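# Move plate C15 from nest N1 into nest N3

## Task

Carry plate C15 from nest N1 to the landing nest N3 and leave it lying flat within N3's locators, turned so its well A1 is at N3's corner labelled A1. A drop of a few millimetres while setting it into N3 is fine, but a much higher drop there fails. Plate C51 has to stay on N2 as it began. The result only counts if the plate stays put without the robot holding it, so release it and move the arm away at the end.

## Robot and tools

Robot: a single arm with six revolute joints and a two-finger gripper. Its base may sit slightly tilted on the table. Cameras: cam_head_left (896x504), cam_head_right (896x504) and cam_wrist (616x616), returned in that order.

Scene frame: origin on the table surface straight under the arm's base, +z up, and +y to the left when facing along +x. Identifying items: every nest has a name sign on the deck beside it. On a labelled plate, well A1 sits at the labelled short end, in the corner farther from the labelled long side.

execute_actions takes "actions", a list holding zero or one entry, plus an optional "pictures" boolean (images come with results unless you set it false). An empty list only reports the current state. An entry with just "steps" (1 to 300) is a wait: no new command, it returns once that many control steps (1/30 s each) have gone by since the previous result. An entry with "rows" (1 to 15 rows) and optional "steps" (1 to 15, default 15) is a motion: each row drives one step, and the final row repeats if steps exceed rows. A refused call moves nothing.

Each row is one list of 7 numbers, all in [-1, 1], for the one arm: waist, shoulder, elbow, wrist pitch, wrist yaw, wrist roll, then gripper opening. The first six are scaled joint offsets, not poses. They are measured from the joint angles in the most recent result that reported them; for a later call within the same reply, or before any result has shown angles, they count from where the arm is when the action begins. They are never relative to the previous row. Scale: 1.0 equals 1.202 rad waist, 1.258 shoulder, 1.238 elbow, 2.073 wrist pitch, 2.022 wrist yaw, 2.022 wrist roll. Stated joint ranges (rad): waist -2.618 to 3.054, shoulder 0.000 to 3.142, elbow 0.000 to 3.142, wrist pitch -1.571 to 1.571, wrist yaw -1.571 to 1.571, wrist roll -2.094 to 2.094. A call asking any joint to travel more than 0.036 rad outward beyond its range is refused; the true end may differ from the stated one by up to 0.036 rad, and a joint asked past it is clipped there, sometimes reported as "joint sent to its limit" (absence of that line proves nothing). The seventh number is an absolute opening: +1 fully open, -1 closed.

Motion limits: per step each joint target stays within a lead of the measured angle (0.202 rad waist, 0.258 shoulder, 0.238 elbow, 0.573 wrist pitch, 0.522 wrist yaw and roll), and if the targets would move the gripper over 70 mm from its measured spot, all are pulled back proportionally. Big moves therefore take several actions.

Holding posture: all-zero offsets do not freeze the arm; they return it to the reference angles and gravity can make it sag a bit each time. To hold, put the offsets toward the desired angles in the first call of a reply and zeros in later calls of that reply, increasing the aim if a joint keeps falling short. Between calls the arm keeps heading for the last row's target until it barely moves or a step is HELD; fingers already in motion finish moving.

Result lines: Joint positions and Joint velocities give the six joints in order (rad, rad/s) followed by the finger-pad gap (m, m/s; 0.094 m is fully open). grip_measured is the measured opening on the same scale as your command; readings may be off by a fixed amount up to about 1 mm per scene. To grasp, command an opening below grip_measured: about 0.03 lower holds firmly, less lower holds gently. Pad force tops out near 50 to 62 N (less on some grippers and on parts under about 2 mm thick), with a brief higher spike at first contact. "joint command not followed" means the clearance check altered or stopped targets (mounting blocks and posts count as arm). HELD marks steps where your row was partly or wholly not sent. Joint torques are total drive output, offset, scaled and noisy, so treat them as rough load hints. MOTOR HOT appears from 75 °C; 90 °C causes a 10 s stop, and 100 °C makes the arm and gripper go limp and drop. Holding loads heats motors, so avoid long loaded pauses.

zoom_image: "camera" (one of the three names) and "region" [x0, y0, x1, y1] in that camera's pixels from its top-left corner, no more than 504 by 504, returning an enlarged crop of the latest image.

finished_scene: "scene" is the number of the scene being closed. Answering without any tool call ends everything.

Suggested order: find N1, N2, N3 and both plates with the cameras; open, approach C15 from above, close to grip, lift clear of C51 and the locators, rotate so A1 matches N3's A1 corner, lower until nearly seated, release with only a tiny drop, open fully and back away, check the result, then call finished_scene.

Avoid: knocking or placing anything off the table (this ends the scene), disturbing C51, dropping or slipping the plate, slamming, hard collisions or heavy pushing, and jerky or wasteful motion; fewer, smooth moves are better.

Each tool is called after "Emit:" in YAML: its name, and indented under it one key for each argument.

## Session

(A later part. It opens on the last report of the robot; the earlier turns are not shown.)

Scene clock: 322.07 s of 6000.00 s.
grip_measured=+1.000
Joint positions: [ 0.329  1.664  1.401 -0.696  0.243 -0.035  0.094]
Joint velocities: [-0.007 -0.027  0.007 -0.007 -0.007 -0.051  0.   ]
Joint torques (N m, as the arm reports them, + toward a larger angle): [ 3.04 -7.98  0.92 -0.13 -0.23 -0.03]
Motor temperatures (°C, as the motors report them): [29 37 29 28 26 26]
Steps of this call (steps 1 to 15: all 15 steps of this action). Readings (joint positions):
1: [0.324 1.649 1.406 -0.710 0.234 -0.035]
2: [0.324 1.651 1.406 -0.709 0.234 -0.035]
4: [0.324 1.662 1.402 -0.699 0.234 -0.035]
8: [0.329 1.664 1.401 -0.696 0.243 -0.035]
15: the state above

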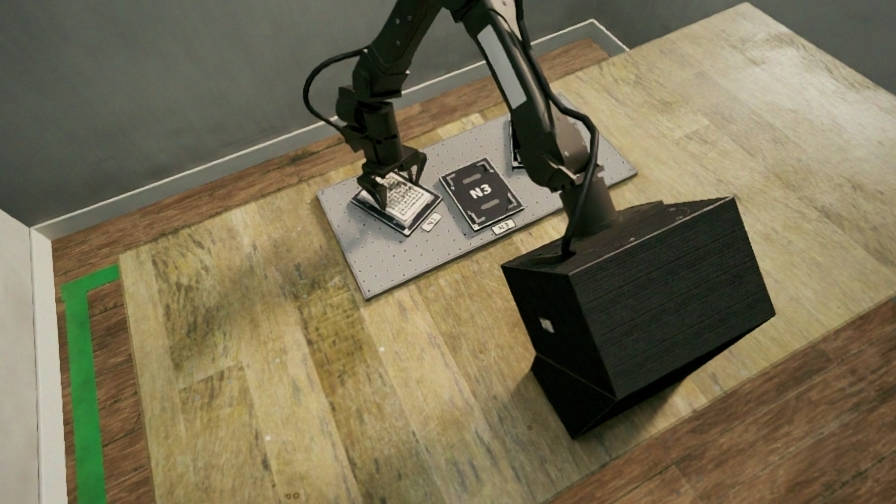

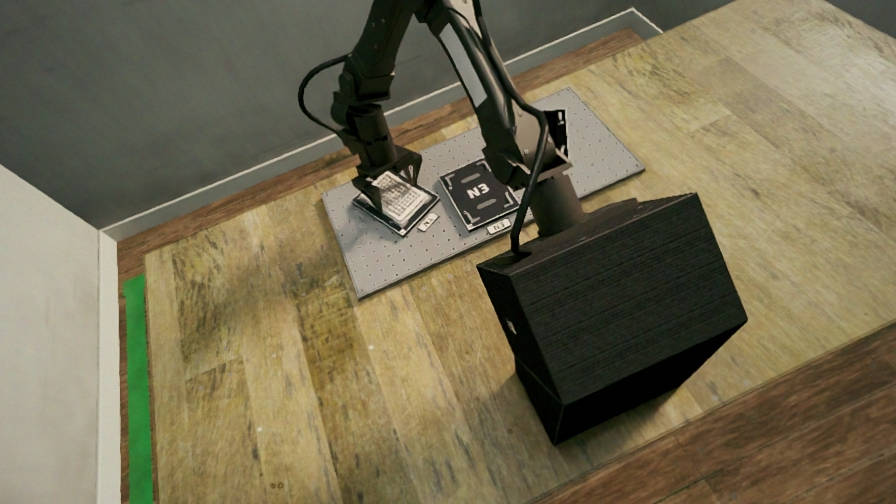

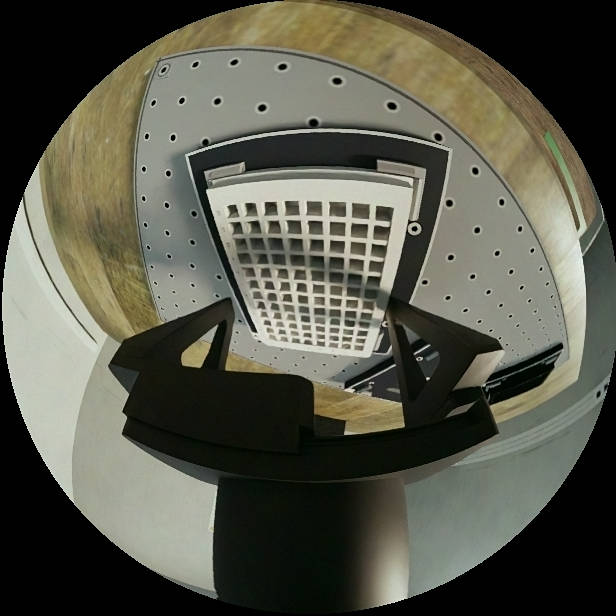

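Emit:
execute_actions:
  actions:
    - {"rows":[[0,-0.01,0.01,0,0,0,0.9],[0,-0.015,0.01,0,0,0,0.85],[0,-0.015,0.01,0,0,0,0.8],[0,-0.015,0.01,0,0,0,0.77],[0,-0.015,0.01,0,0,0,0.74],[0,-0.015,0.01,0,0,0,0.7]]}

Scene clock: 332.80 s of 6000.00 s.
grip_measured=+0.703
Joint positions: [ 0.325  1.663  1.401 -0.696  0.256 -0.035  0.08 ]
Joint velocities: [-0.022 -0.007 -0.007 -0.095 -0.037 -0.037 -0.001]
Joint torques (N m, as the arm reports them, + toward a larger angle): [  3.25 -12.66   4.01  -0.44  -0.19   0.01]
Motor temperatures (°C, as the motors report them): [29 36 28 28 26 26]
Steps of this call (steps 1 to 15: the robot went on to your last target; steps 16 to 90: nothing new was sent; then 7.23 s passed at rest; steps 91 to 105: all 15 steps of this action). Readings (joint positions):
91: [0.329 1.663 1.401 -0.696 0.246 -0.035]
92: [0.328 1.663 1.401 -0.696 0.248 -0.035]
94: [0.328 1.663 1.401 -0.696 0.251 -0.035]
98: [0.325 1.663 1.401 -0.696 0.256 -0.035]
105: the state above

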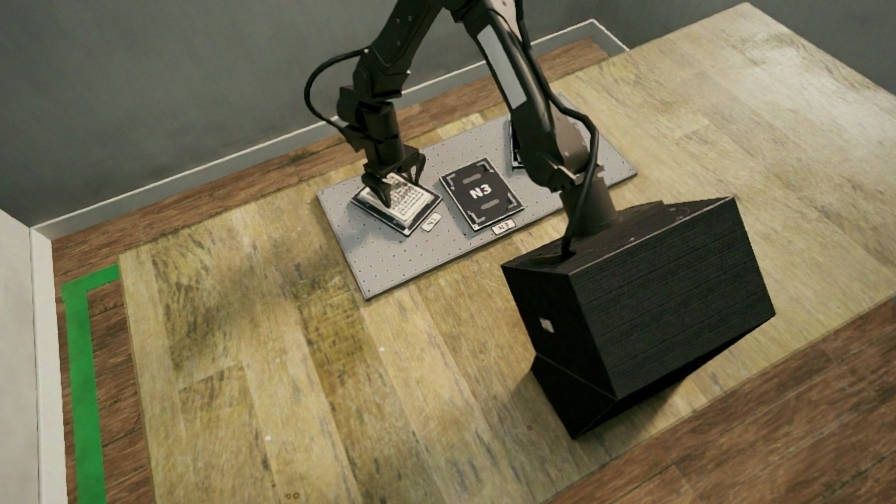

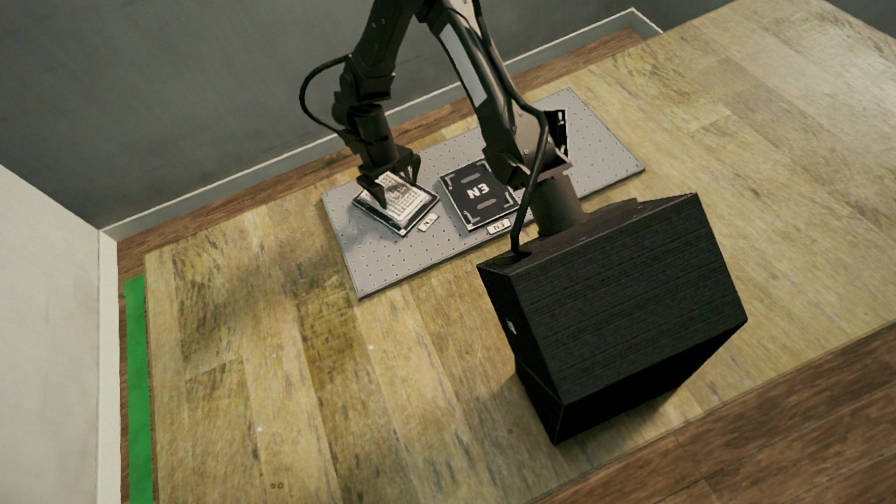

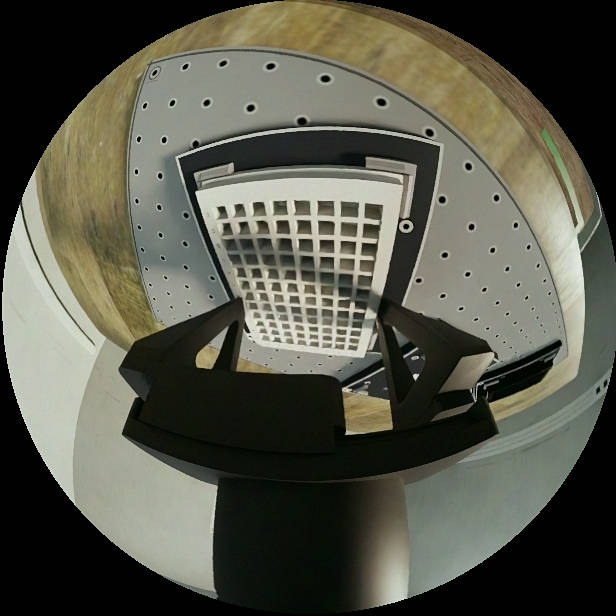

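Emit:
execute_actions:
  actions:
    - {"rows":[[0,0,0,0,0,0,1],[0,-0.01,0.01,0,0,0,1],[0,-0.02,0.02,0,0,0,1],[0,-0.03,0.03,-0.005,0,0,1],[0,-0.035,0.035,-0.01,0,0,1],[0.01,-0.035,0.035,-0.01,0.01,0,1],[0.025,-0.035,0.035,-0.01,0.02,0,1],[0.04,-0.035,0.035,-0.01,0.03,0,1]]}

Emit:
zoom_image:
  camera: "cam_head_left"
  region: [320, 100, 480, 240]

Scene clock: 346.77 s of 6000.00 s.
grip_measured=+0.999
Joint positions: [ 0.358  1.639  1.422 -0.706  0.302 -0.034  0.094]
Joint velocities: [ 0.012  0.002  0.012  0.007  0.051 -0.066 -0.   ]
Joint torques (N m, as the arm reports them, + toward a larger angle): [  4.53 -12.64   4.85  -0.39  -0.02  -0.02]
Motor temperatures (°C, as the motors report them): [29 38 29 28 26 26]
Steps of this call (steps 1 to 15: the robot went on to your last target; steps 16 to 90: nothing new was sent; then 10.47 s passed at rest; steps 91 to 105: all 15 steps of this action). Readings (joint positions):
91: [0.325 1.663 1.401 -0.696 0.256 -0.035]
92: [0.326 1.663 1.401 -0.698 0.252 -0.034]
94: [0.326 1.660 1.402 -0.699 0.250 -0.034]
98: [0.330 1.648 1.415 -0.706 0.271 -0.034]
105: the state above

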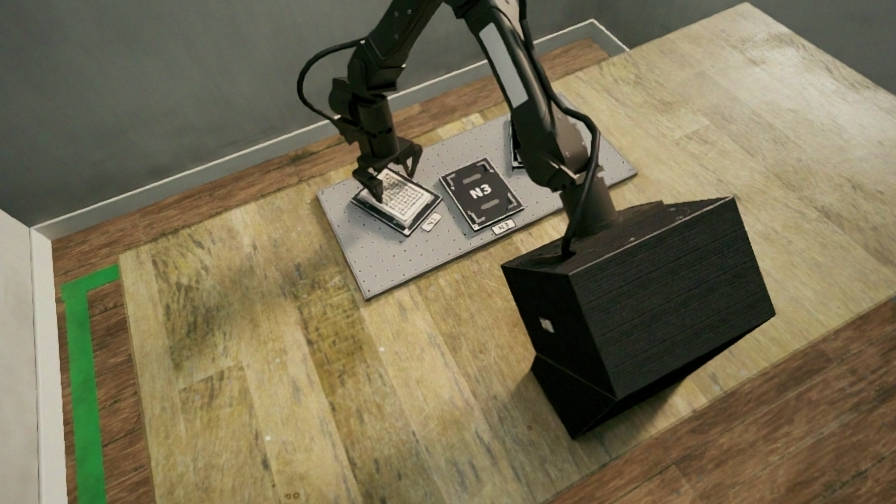

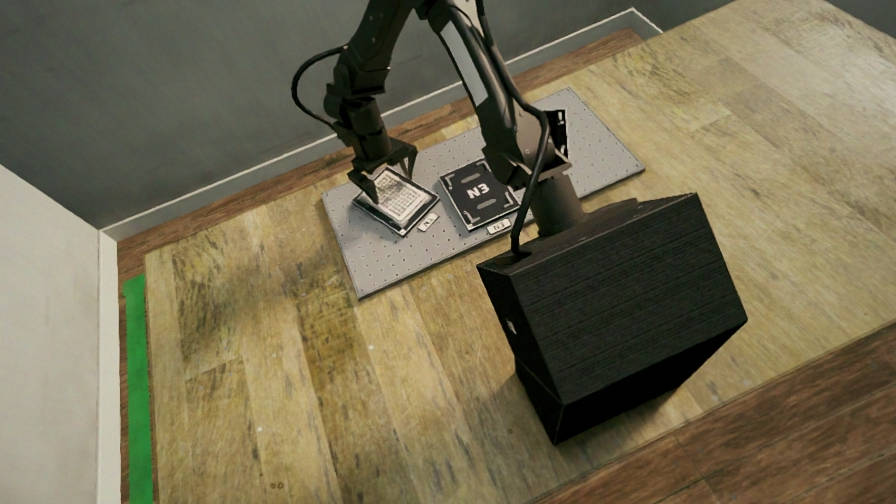

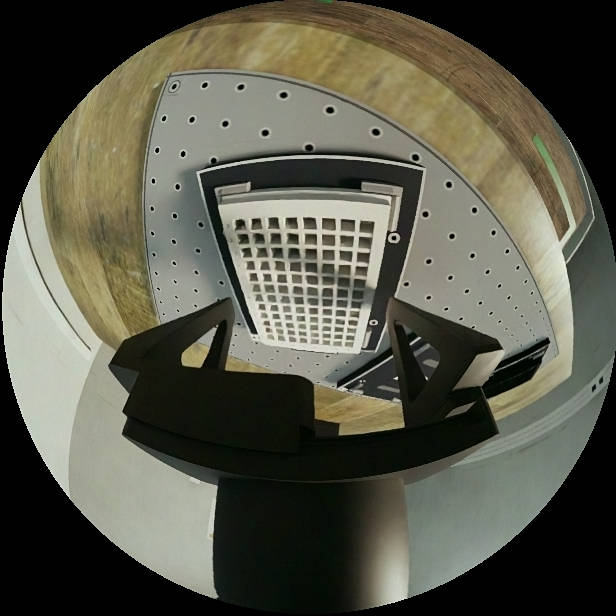

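Region (320, 100, 480, 240) of cam_head_left's 896x504 image, scaled by 3.150, with more detail than that image has; it fills the top 441 rows of this view, and the rest is white.

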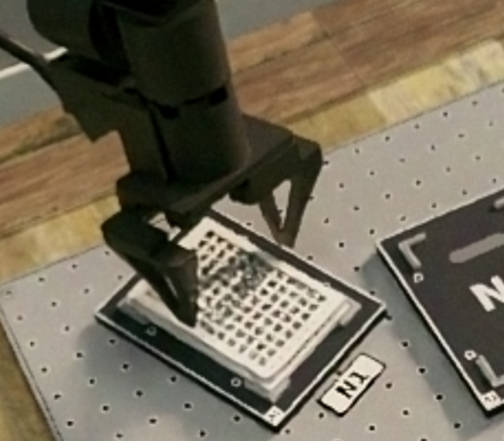

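Emit:
execute_actions:
  actions:
    - {"rows":[[-0.002,0.012,-0.005,0.008,0,0,1],[-0.004,0.02,-0.01,0.015,0,0,1],[-0.006,0.028,-0.014,0.022,0,0,1]]}

Emit:
zoom_image:
  camera: "cam_head_left"
  region: [320, 100, 480, 240]

Scene clock: 354.17 s of 6000.00 s.
grip_measured=+0.999
Joint positions: [ 0.351  1.677  1.422 -0.68   0.312 -0.034  0.094]
Joint velocities: [-0.022  0.002 -0.002  0.007  0.007 -0.022 -0.001]
Joint torques (N m, as the arm reports them, + toward a larger angle): [  3.17 -11.52   2.05  -0.15  -0.18   0.  ]
Motor temperatures (°C, as the motors report them): [29 39 29 28 26 26]
Steps of this call (steps 1 to 15: the robot went on to your last target; steps 16 to 90: nothing new was sent; then 3.90 s passed at rest; steps 91 to 105: all 15 steps of this action). Readings (joint positions):
91: [0.358 1.639 1.422 -0.707 0.312 -0.034]
92: [0.358 1.642 1.422 -0.705 0.312 -0.034]
94: [0.356 1.652 1.422 -0.694 0.312 -0.034]
98: [0.351 1.675 1.422 -0.685 0.312 -0.034]
105: the state above

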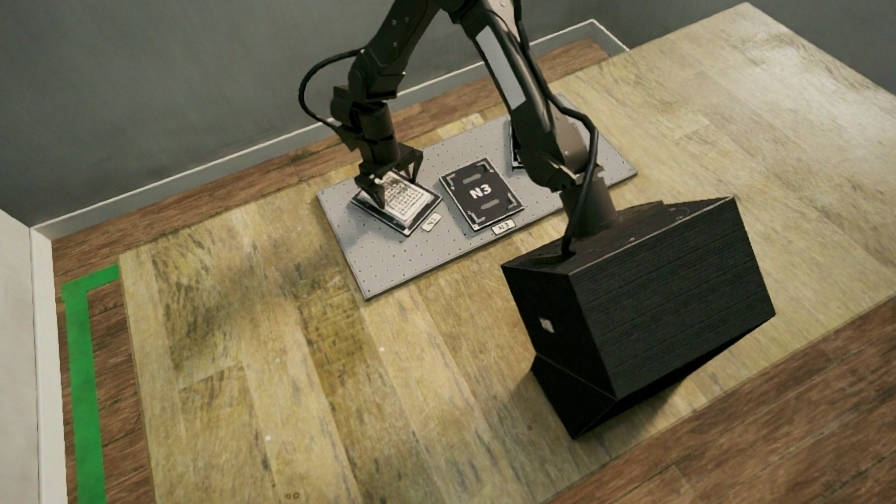

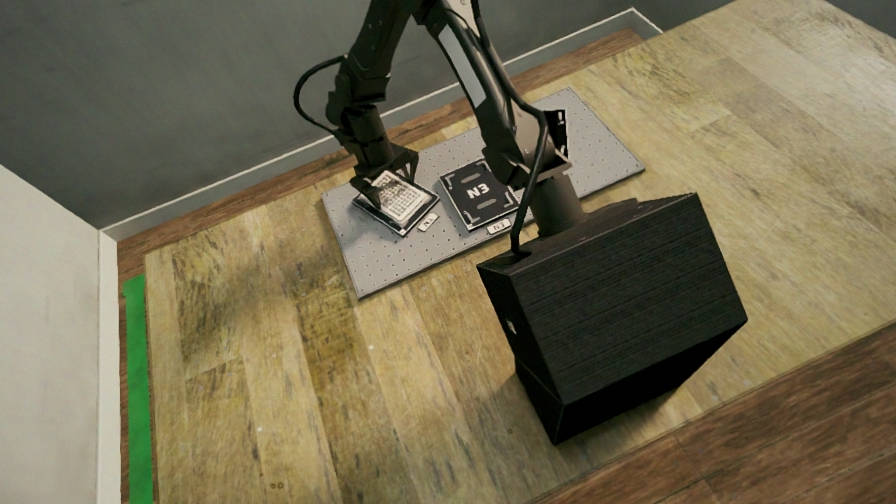

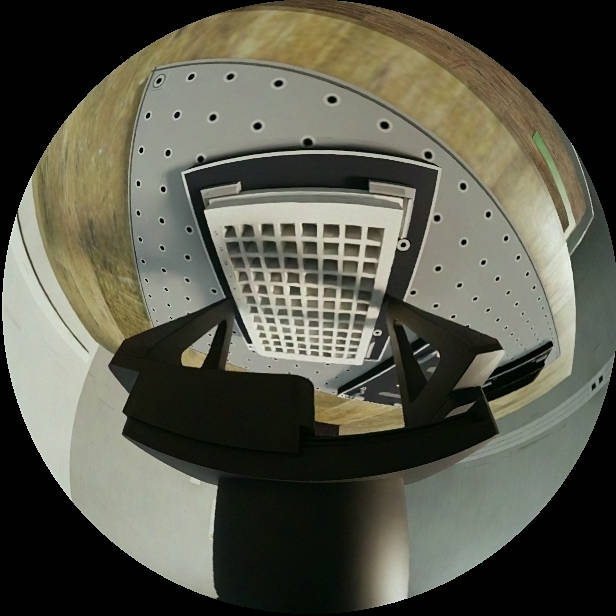

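Region (320, 100, 480, 240) of cam_head_left's 896x504 image, scaled by 3.150, with more detail than that image has; it fills the top 441 rows of this view, and the rest is white.

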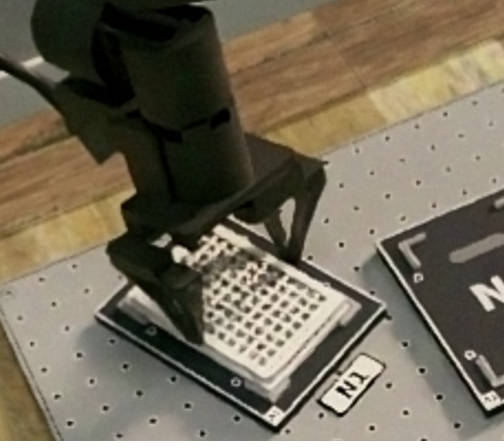

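Emit:
execute_actions:
  actions:
    - {"rows":[[-0.002,0.004,-0.015,0.005,0,0,1],[-0.003,0.008,-0.025,0.012,0,0,1],[-0.004,0.012,-0.035,0.02,0,0,1]]}

Emit:
zoom_image:
  camera: "cam_head_left"
  region: [320, 100, 480, 240]

Scene clock: 360.50 s of 6000.00 s.
grip_measured=+0.999
Joint positions: [ 0.351  1.677  1.413 -0.666  0.316 -0.034  0.094]
Joint velocities: [-0.017  0.012  0.002 -0.007  0.022  0.007  0.   ]
Joint torques (N m, as the arm reports them, + toward a larger angle): [ 2.95 -9.66  0.8  -0.02 -0.07  0.02]
Motor temperatures (°C, as the motors report them): [29 38 29 28 26 26]
Steps of this call (steps 1 to 15: the robot went on to your last target; steps 16 to 90: nothing new was sent; then 2.83 s passed at rest; steps 91 to 105: all 15 steps of this action). Readings (joint positions):
91: [0.351 1.677 1.422 -0.677 0.312 -0.034]
92: [0.351 1.677 1.420 -0.675 0.312 -0.034]
94: [0.351 1.677 1.414 -0.666 0.316 -0.034]
98: [0.351 1.677 1.413 -0.666 0.316 -0.034]
105: the state above

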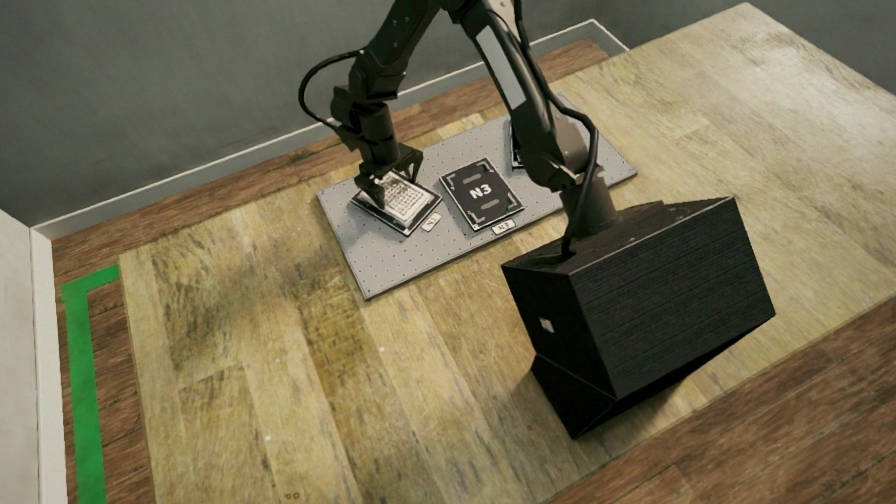

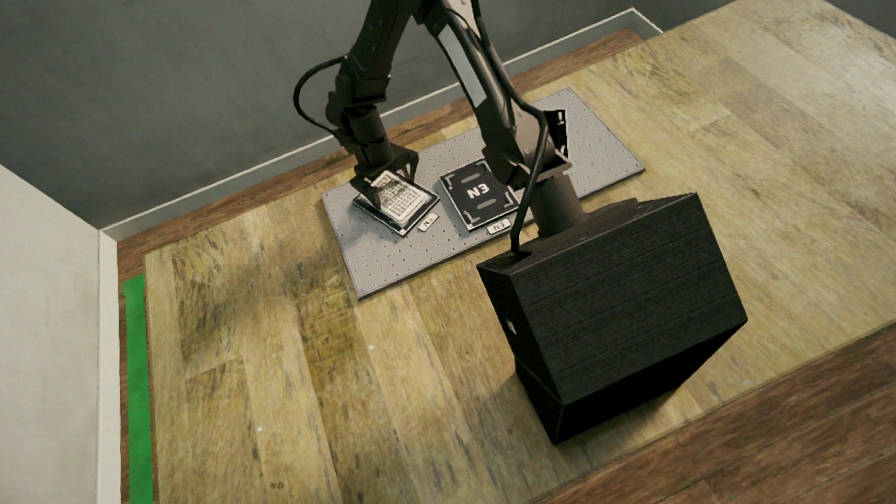

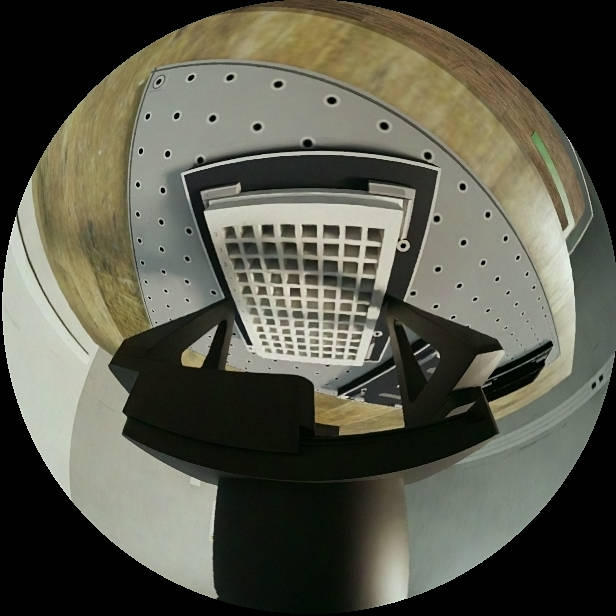

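Region (320, 100, 480, 240) of cam_head_left's 896x504 image, scaled by 3.150, with more detail than that image has; it fills the top 441 rows of this view, and the rest is white.

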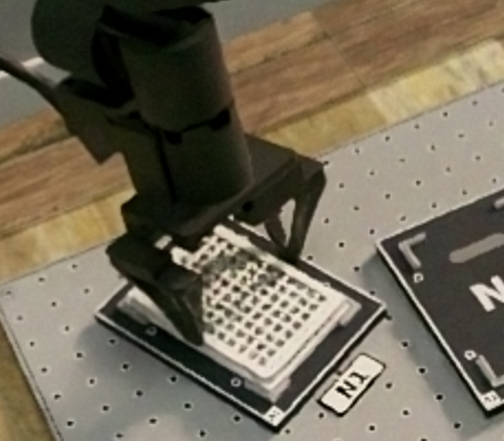

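Emit:
execute_actions:
  actions:
    - {"rows":[[0,-0.01,0.012,0,0,0,0.92],[0,-0.012,0.015,0,0,0,0.86],[0,-0.012,0.015,0,0,0,0.8],[0,-0.012,0.015,0,0,0,0.75],[0,-0.012,0.015,0,0,0,0.7],[0,-0.012,0.015,0,0,0,0.65]]}

Scene clock: 375.93 s of 6000.00 s.
grip_measured=+0.723
Joint positions: [ 0.351  1.675  1.413 -0.666  0.309 -0.034  0.081]
Joint velocities: [ 0.017  0.017 -0.002  0.037  0.066 -0.007 -0.001]
Joint torques (N m, as the arm reports them, + toward a larger angle): [  3.37 -12.41   4.62  -0.31  -0.03  -0.03]
Motor temperatures (°C, as the motors report them): [29 38 28 28 26 26]
Steps of this call (steps 1 to 15: the robot went on to your last target; steps 16 to 90: nothing new was sent; then 11.93 s passed at rest; steps 91 to 105: all 15 steps of this action). Readings (joint positions):
91: [0.351 1.676 1.413 -0.666 0.319 -0.034]
92: [0.350 1.675 1.413 -0.666 0.319 -0.034]
94: [0.351 1.675 1.413 -0.666 0.310 -0.034]
98: [0.351 1.675 1.413 -0.666 0.309 -0.034]
105: the state above

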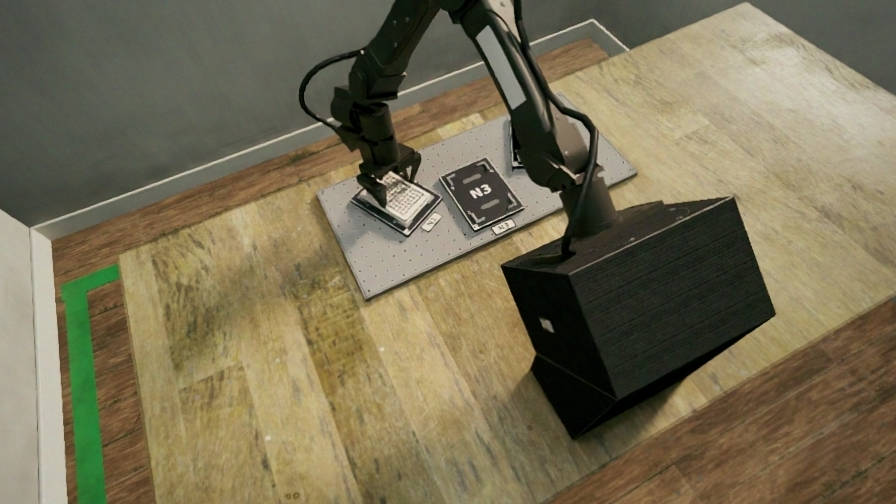

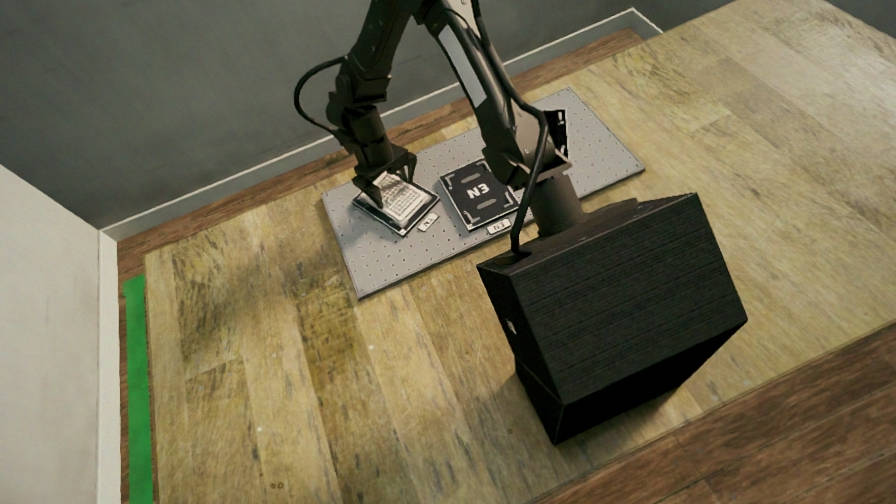

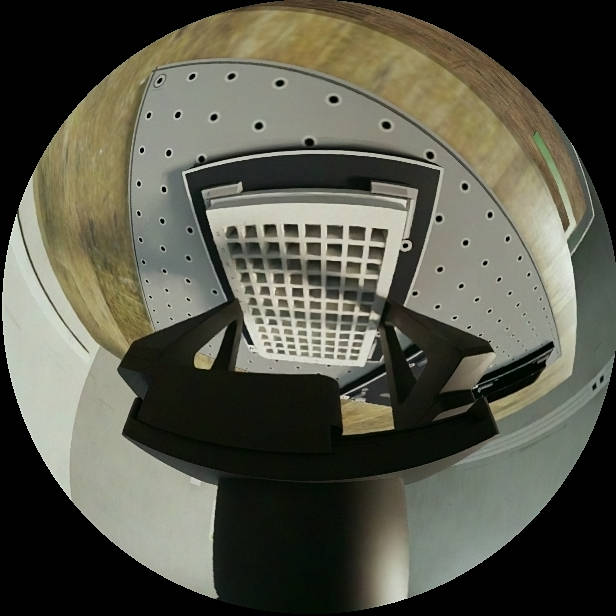

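Emit:
execute_actions:
  actions:
    - {"rows":[[0.012,-0.02,0.02,-0.01,0,0,0.68],[0.015,-0.026,0.024,-0.015,0,0,0.68],[0.018,-0.032,0.028,-0.021,0,0,0.68],[0.021,-0.038,0.032,-0.027,0,0,0.68],[0.024,-0.044,0.036,-0.033,0,0,0.68],[0.027,-0.05,0.04,-0.039,0,0,0.68],[0.03,-0.056,0.043,-0.045,0,0,0.68],[0.032,-0.062,0.046,-0.051,0,0,0.68],[0.034,-0.068,0.048,-0.056,0,0,0.68],[0.035,-0.074,0.05,-0.06,0,0,0.68]]}

Scene clock: 390.07 s of 6000.00 s.
grip_measured=+0.723
Joint positions: [ 0.374  1.597  1.456 -0.76   0.308 -0.034  0.081]
Joint velocities: [-0.002 -0.037  0.032 -0.022 -0.007 -0.007 -0.002]
Joint torques (N m, as the arm reports them, + toward a larger angle): [  4.56 -12.25   4.93  -0.53  -0.06   0.  ]
Motor temperatures (°C, as the motors report them): [29 39 29 28 26 26]
Steps of this call (steps 1 to 15: the robot went on to your last target; steps 16 to 90: nothing new was sent; then 10.63 s passed at rest; steps 91 to 105: all 15 steps of this action). Readings (joint positions):
91: [0.351 1.675 1.413 -0.667 0.309 -0.034]
92: [0.351 1.675 1.413 -0.667 0.309 -0.034]
94: [0.352 1.673 1.417 -0.675 0.308 -0.034]
98: [0.363 1.646 1.431 -0.717 0.307 -0.034]
105: the state above

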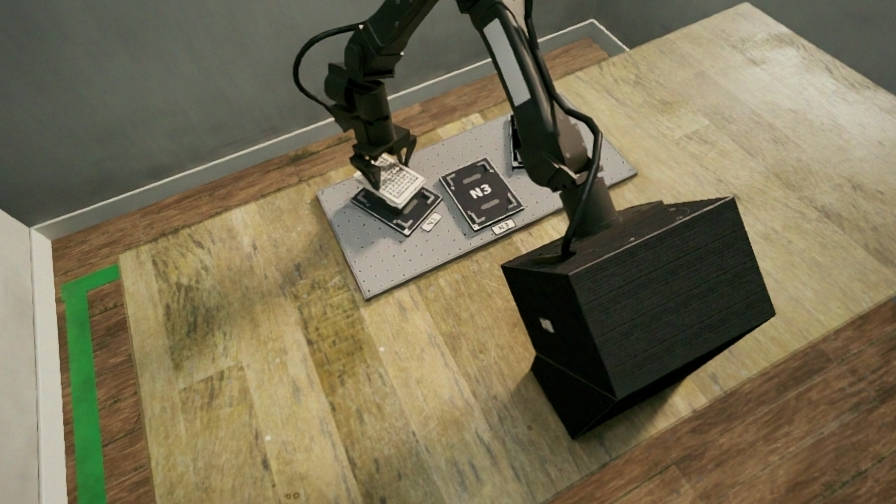

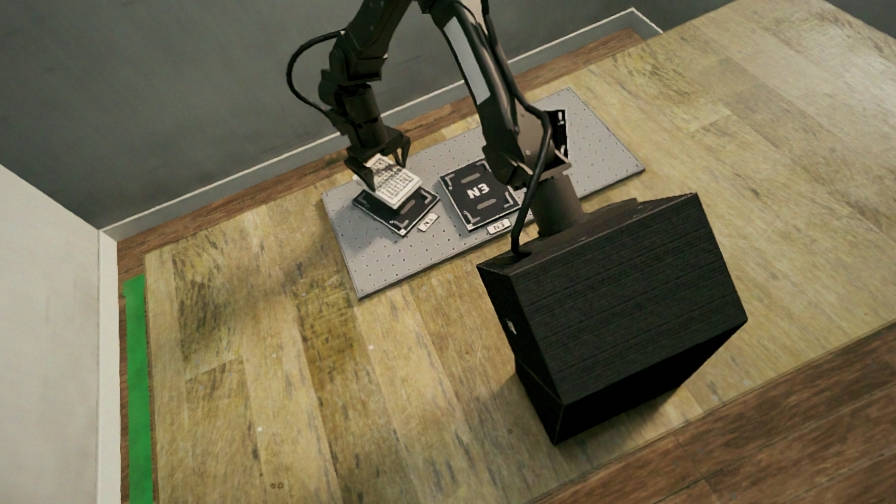

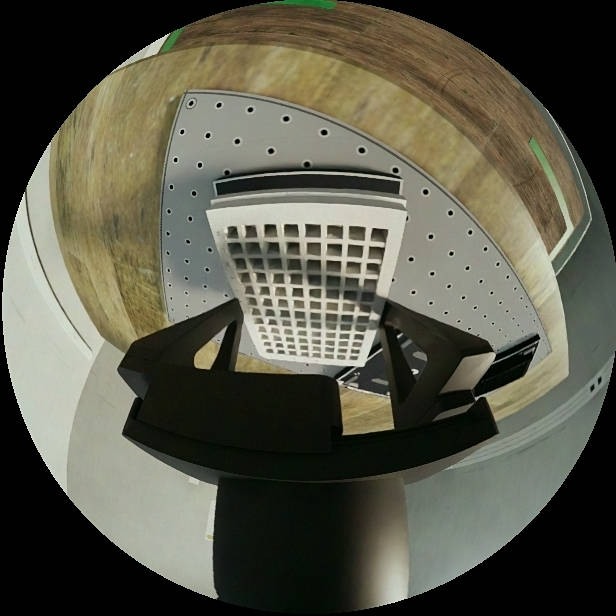

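Emit:
execute_actions:
  actions:
    - {"rows":[[-0.03,-0.03,0,0,-0.01,0,0.68],[-0.08,-0.05,-0.01,0.005,-0.025,0,0.68],[-0.13,-0.07,-0.025,0.01,-0.045,0,0.68],[-0.19,-0.085,-0.045,0.014,-0.065,0,0.68],[-0.25,-0.1,-0.065,0.018,-0.085,0,0.68],[-0.31,-0.11,-0.085,0.021,-0.105,0,0.68],[-0.37,-0.115,-0.1,0.024,-0.125,0,0.68],[-0.43,-0.12,-0.115,0.026,-0.145,0,0.68],[-0.48,-0.12,-0.12,0.027,-0.16,0,0.68],[-0.52,-0.12,-0.12,0.027,-0.172,0,0.68]]}

Emit:
execute_actions:
  actions:
    - {"steps":20}

Scene clock: 427.33 s of 6000.00 s.
grip_measured=+0.723
Joint positions: [-0.278  1.47   1.316 -0.714  0.034 -0.033  0.081]
Joint velocities: [ 0.164 -0.017 -0.017  0.022 -0.432 -0.022  0.   ]
Joint torques (N m, as the arm reports them, + toward a larger angle): [  0.95 -13.85   3.17  -0.3   -0.11  -0.03]
Motor temperatures (°C, as the motors report them): [29 40 29 28 26 26]
Steps of this call (steps 1 to 30: the robot went on to your last target; steps 31 to 90: nothing new was sent; then 33.77 s passed at rest; steps 91 to 105: all 15 steps of this action). Readings (joint positions):
91: [0.371 1.595 1.456 -0.778 0.305 -0.034]
92: [0.359 1.592 1.455 -0.776 0.293 -0.034]
94: [0.292 1.568 1.437 -0.761 0.248 -0.035]
98: [0.019 1.489 1.366 -0.725 0.146 -0.035]
105: the state above

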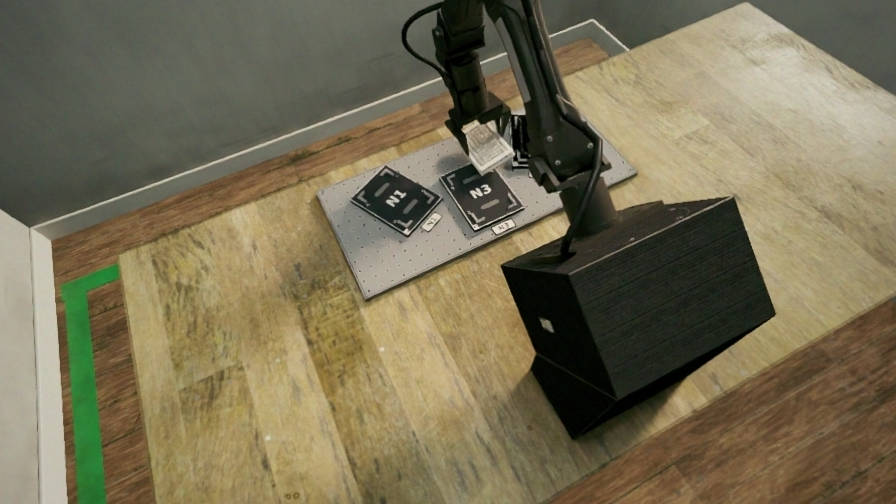

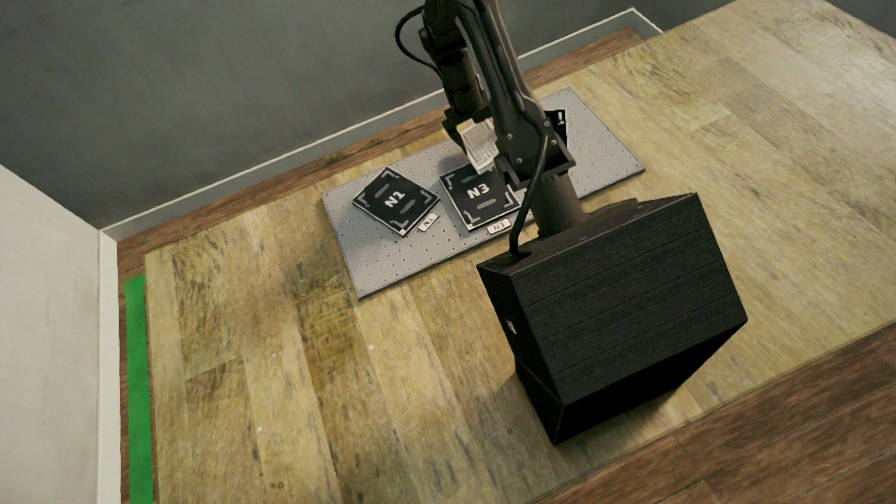

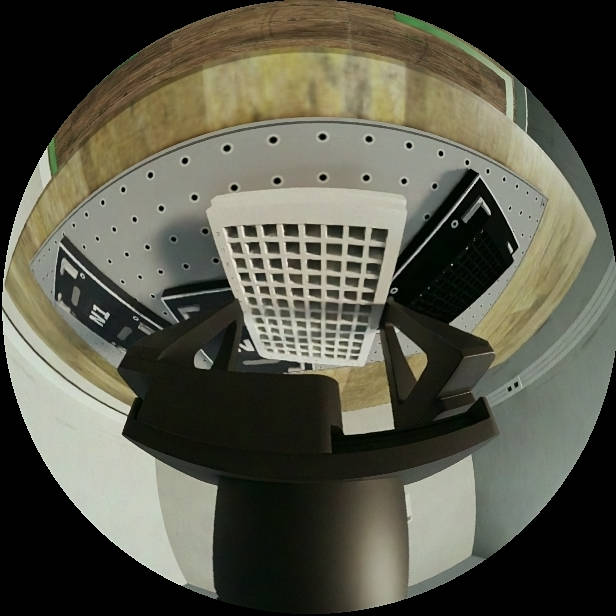

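Scene clock: 428.00 s of 6000.00 s.
grip_measured=+0.723
Joint positions: [-0.255  1.47   1.316 -0.714 -0.033 -0.033  0.081]
Joint velocities: [-0.007  0.002 -0.007  0.022  0.007 -0.022 -0.001]
Joint torques (N m, as the arm reports them, + toward a larger angle): [ -0.05 -13.97   2.83  -0.28  -0.06   0.01]
Motor temperatures (°C, as the motors report them): [29 40 29 28 26 26]
Steps of this call (steps 1 to 20: the robot went on to your last target). Readings (joint positions):
1: [-0.273 1.470 1.316 -0.714 0.021 -0.033]
2: [-0.266 1.470 1.316 -0.714 0.009 -0.033]
4: [-0.257 1.470 1.316 -0.714 -0.009 -0.033]
8: [-0.255 1.470 1.316 -0.714 -0.025 -0.033]
20: the state above

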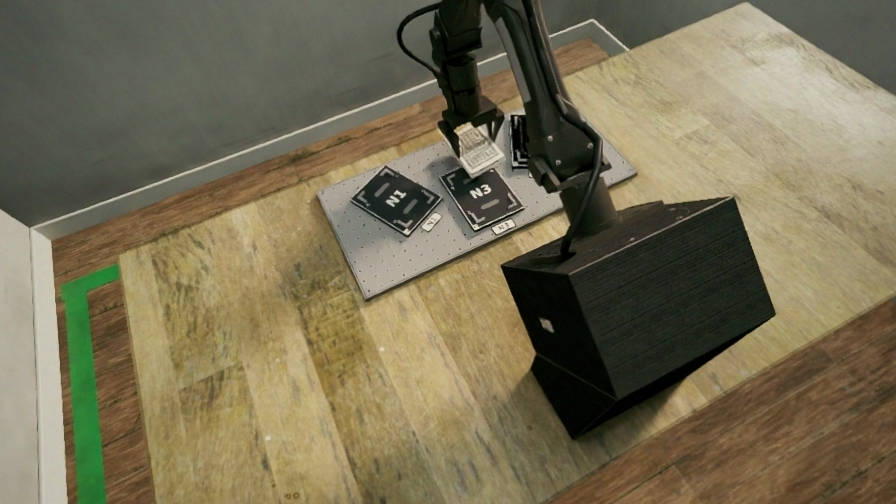

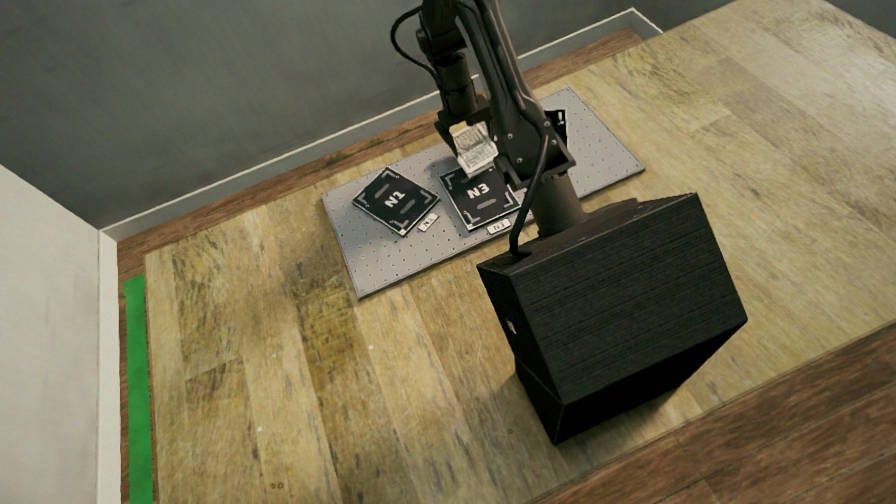

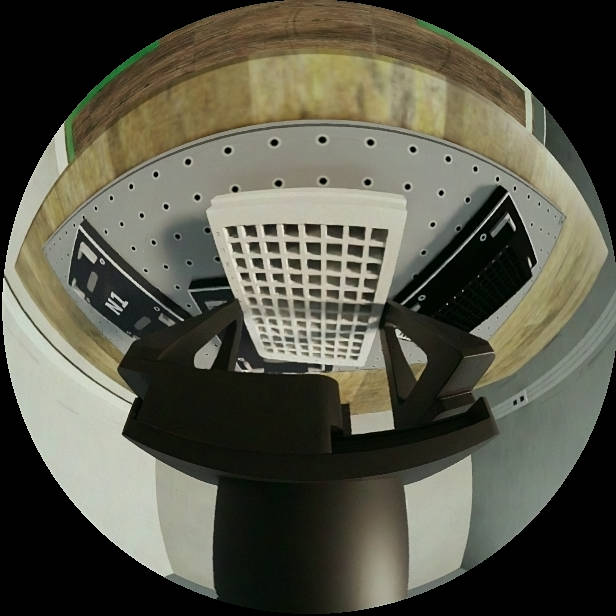

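Emit:
execute_actions:
  actions:
    - {"rows":[[0.01,-0.015,-0.02,0.008,0,0,0.68],[0.02,-0.03,-0.045,0.016,0,0,0.68],[0.03,-0.045,-0.07,0.024,0,0,0.68],[0.04,-0.057,-0.095,0.033,0,0,0.68],[0.05,-0.068,-0.12,0.043,0,0,0.68],[0.055,-0.078,-0.145,0.053,0.005,0,0.68],[0.058,-0.086,-0.17,0.062,0.01,0,0.68],[0.058,-0.09,-0.19,0.07,0.01,0,0.68],[0.058,-0.092,-0.21,0.078,0.01,0,0.68]]}

Emit:
execute_actions:
  actions:
    - {"steps":15}

Scene clock: 447.53 s of 6000.00 s.
grip_measured=+0.723
Joint positions: [-0.189  1.378  1.059 -0.599 -0.023 -0.033  0.081]
Joint velocities: [-0.027 -0.002  0.022  0.168  0.022  0.022 -0.001]
Joint torques (N m, as the arm reports them, + toward a larger angle): [  0.35 -12.39   2.47  -0.31   0.01   0.02]
Motor temperatures (°C, as the motors report them): [29 42 29 28 26 26]
Steps of this call (steps 1 to 15: the robot went on to your last target; steps 16 to 90: nothing new was sent; then 16.03 s passed at rest; steps 91 to 105: all 15 steps of this action). Readings (joint positions):
91: [-0.255 1.470 1.315 -0.713 -0.033 -0.033]
92: [-0.254 1.467 1.308 -0.705 -0.033 -0.033]
94: [-0.242 1.449 1.267 -0.680 -0.032 -0.033]
98: [-0.197 1.393 1.145 -0.635 -0.031 -0.033]
105: the state above

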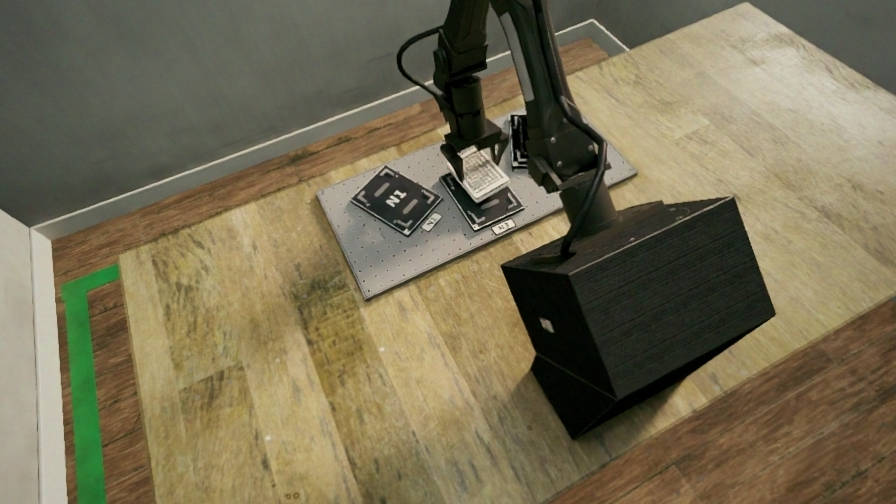

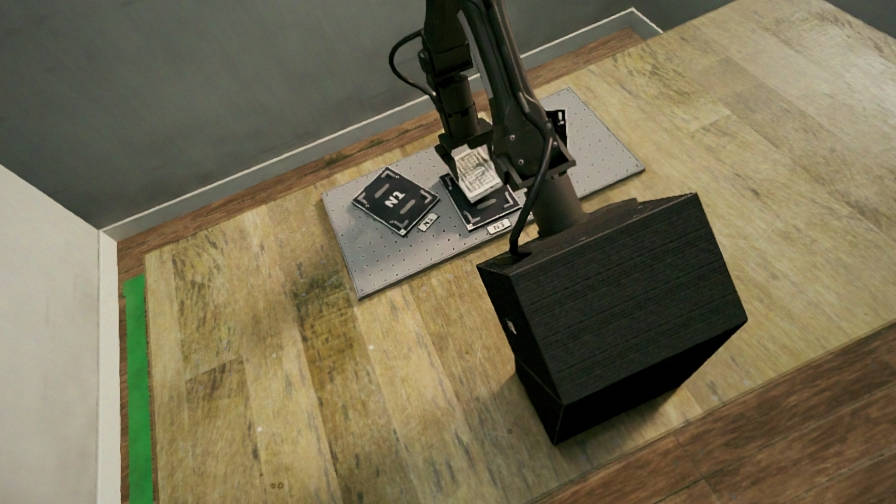

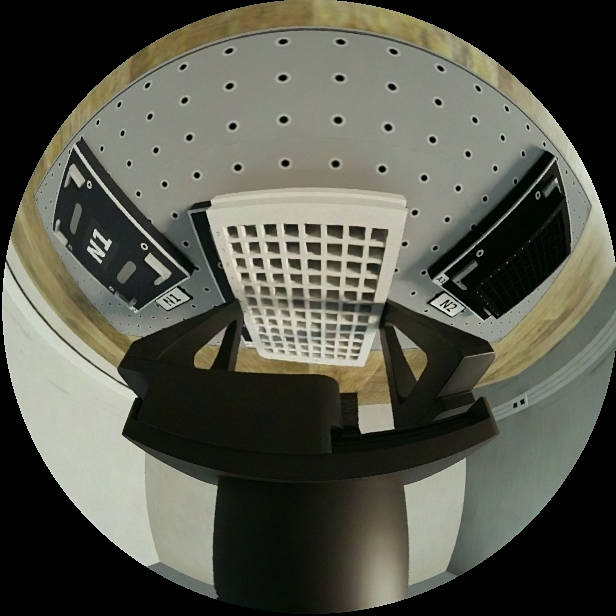

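Scene clock: 448.03 s of 6000.00 s.
grip_measured=+0.723
Joint positions: [-0.189  1.378  1.059 -0.567 -0.019 -0.033  0.081]
Joint velocities: [-0.012  0.012  0.012  0.066  0.007  0.066 -0.   ]
Joint torques (N m, as the arm reports them, + toward a larger angle): [  0.33 -12.1    2.67  -0.24   0.05   0.  ]
Motor temperatures (°C, as the motors report them): [29 42 29 28 26 26]
Steps of this call (steps 1 to 15: the robot went on to your last target). Readings (joint positions):
1: [-0.189 1.378 1.059 -0.592 -0.022 -0.033]
2: [-0.189 1.378 1.059 -0.585 -0.021 -0.033]
4: [-0.189 1.378 1.059 -0.577 -0.021 -0.033]
8: [-0.189 1.378 1.059 -0.570 -0.020 -0.033]
15: the state above

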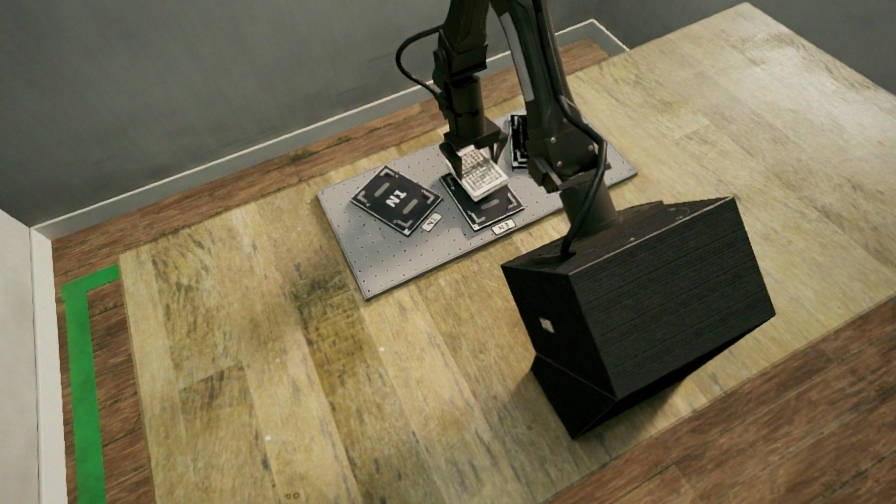

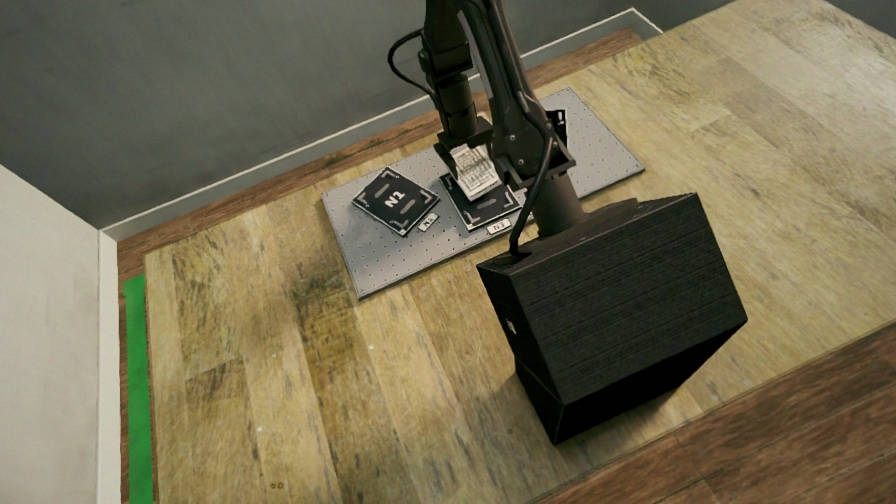

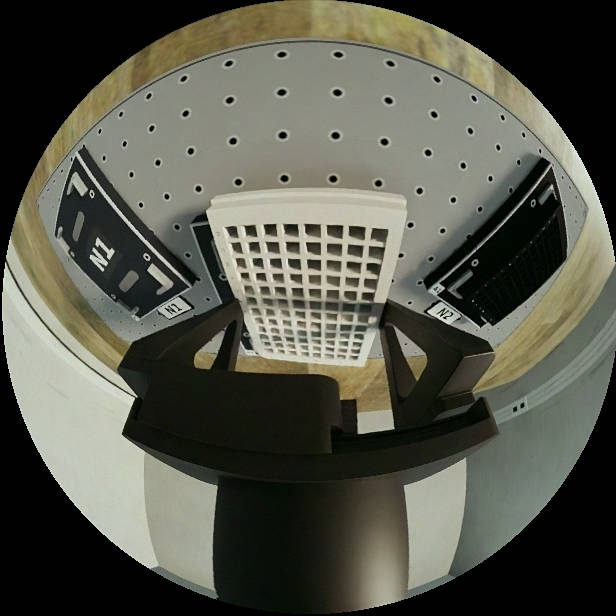

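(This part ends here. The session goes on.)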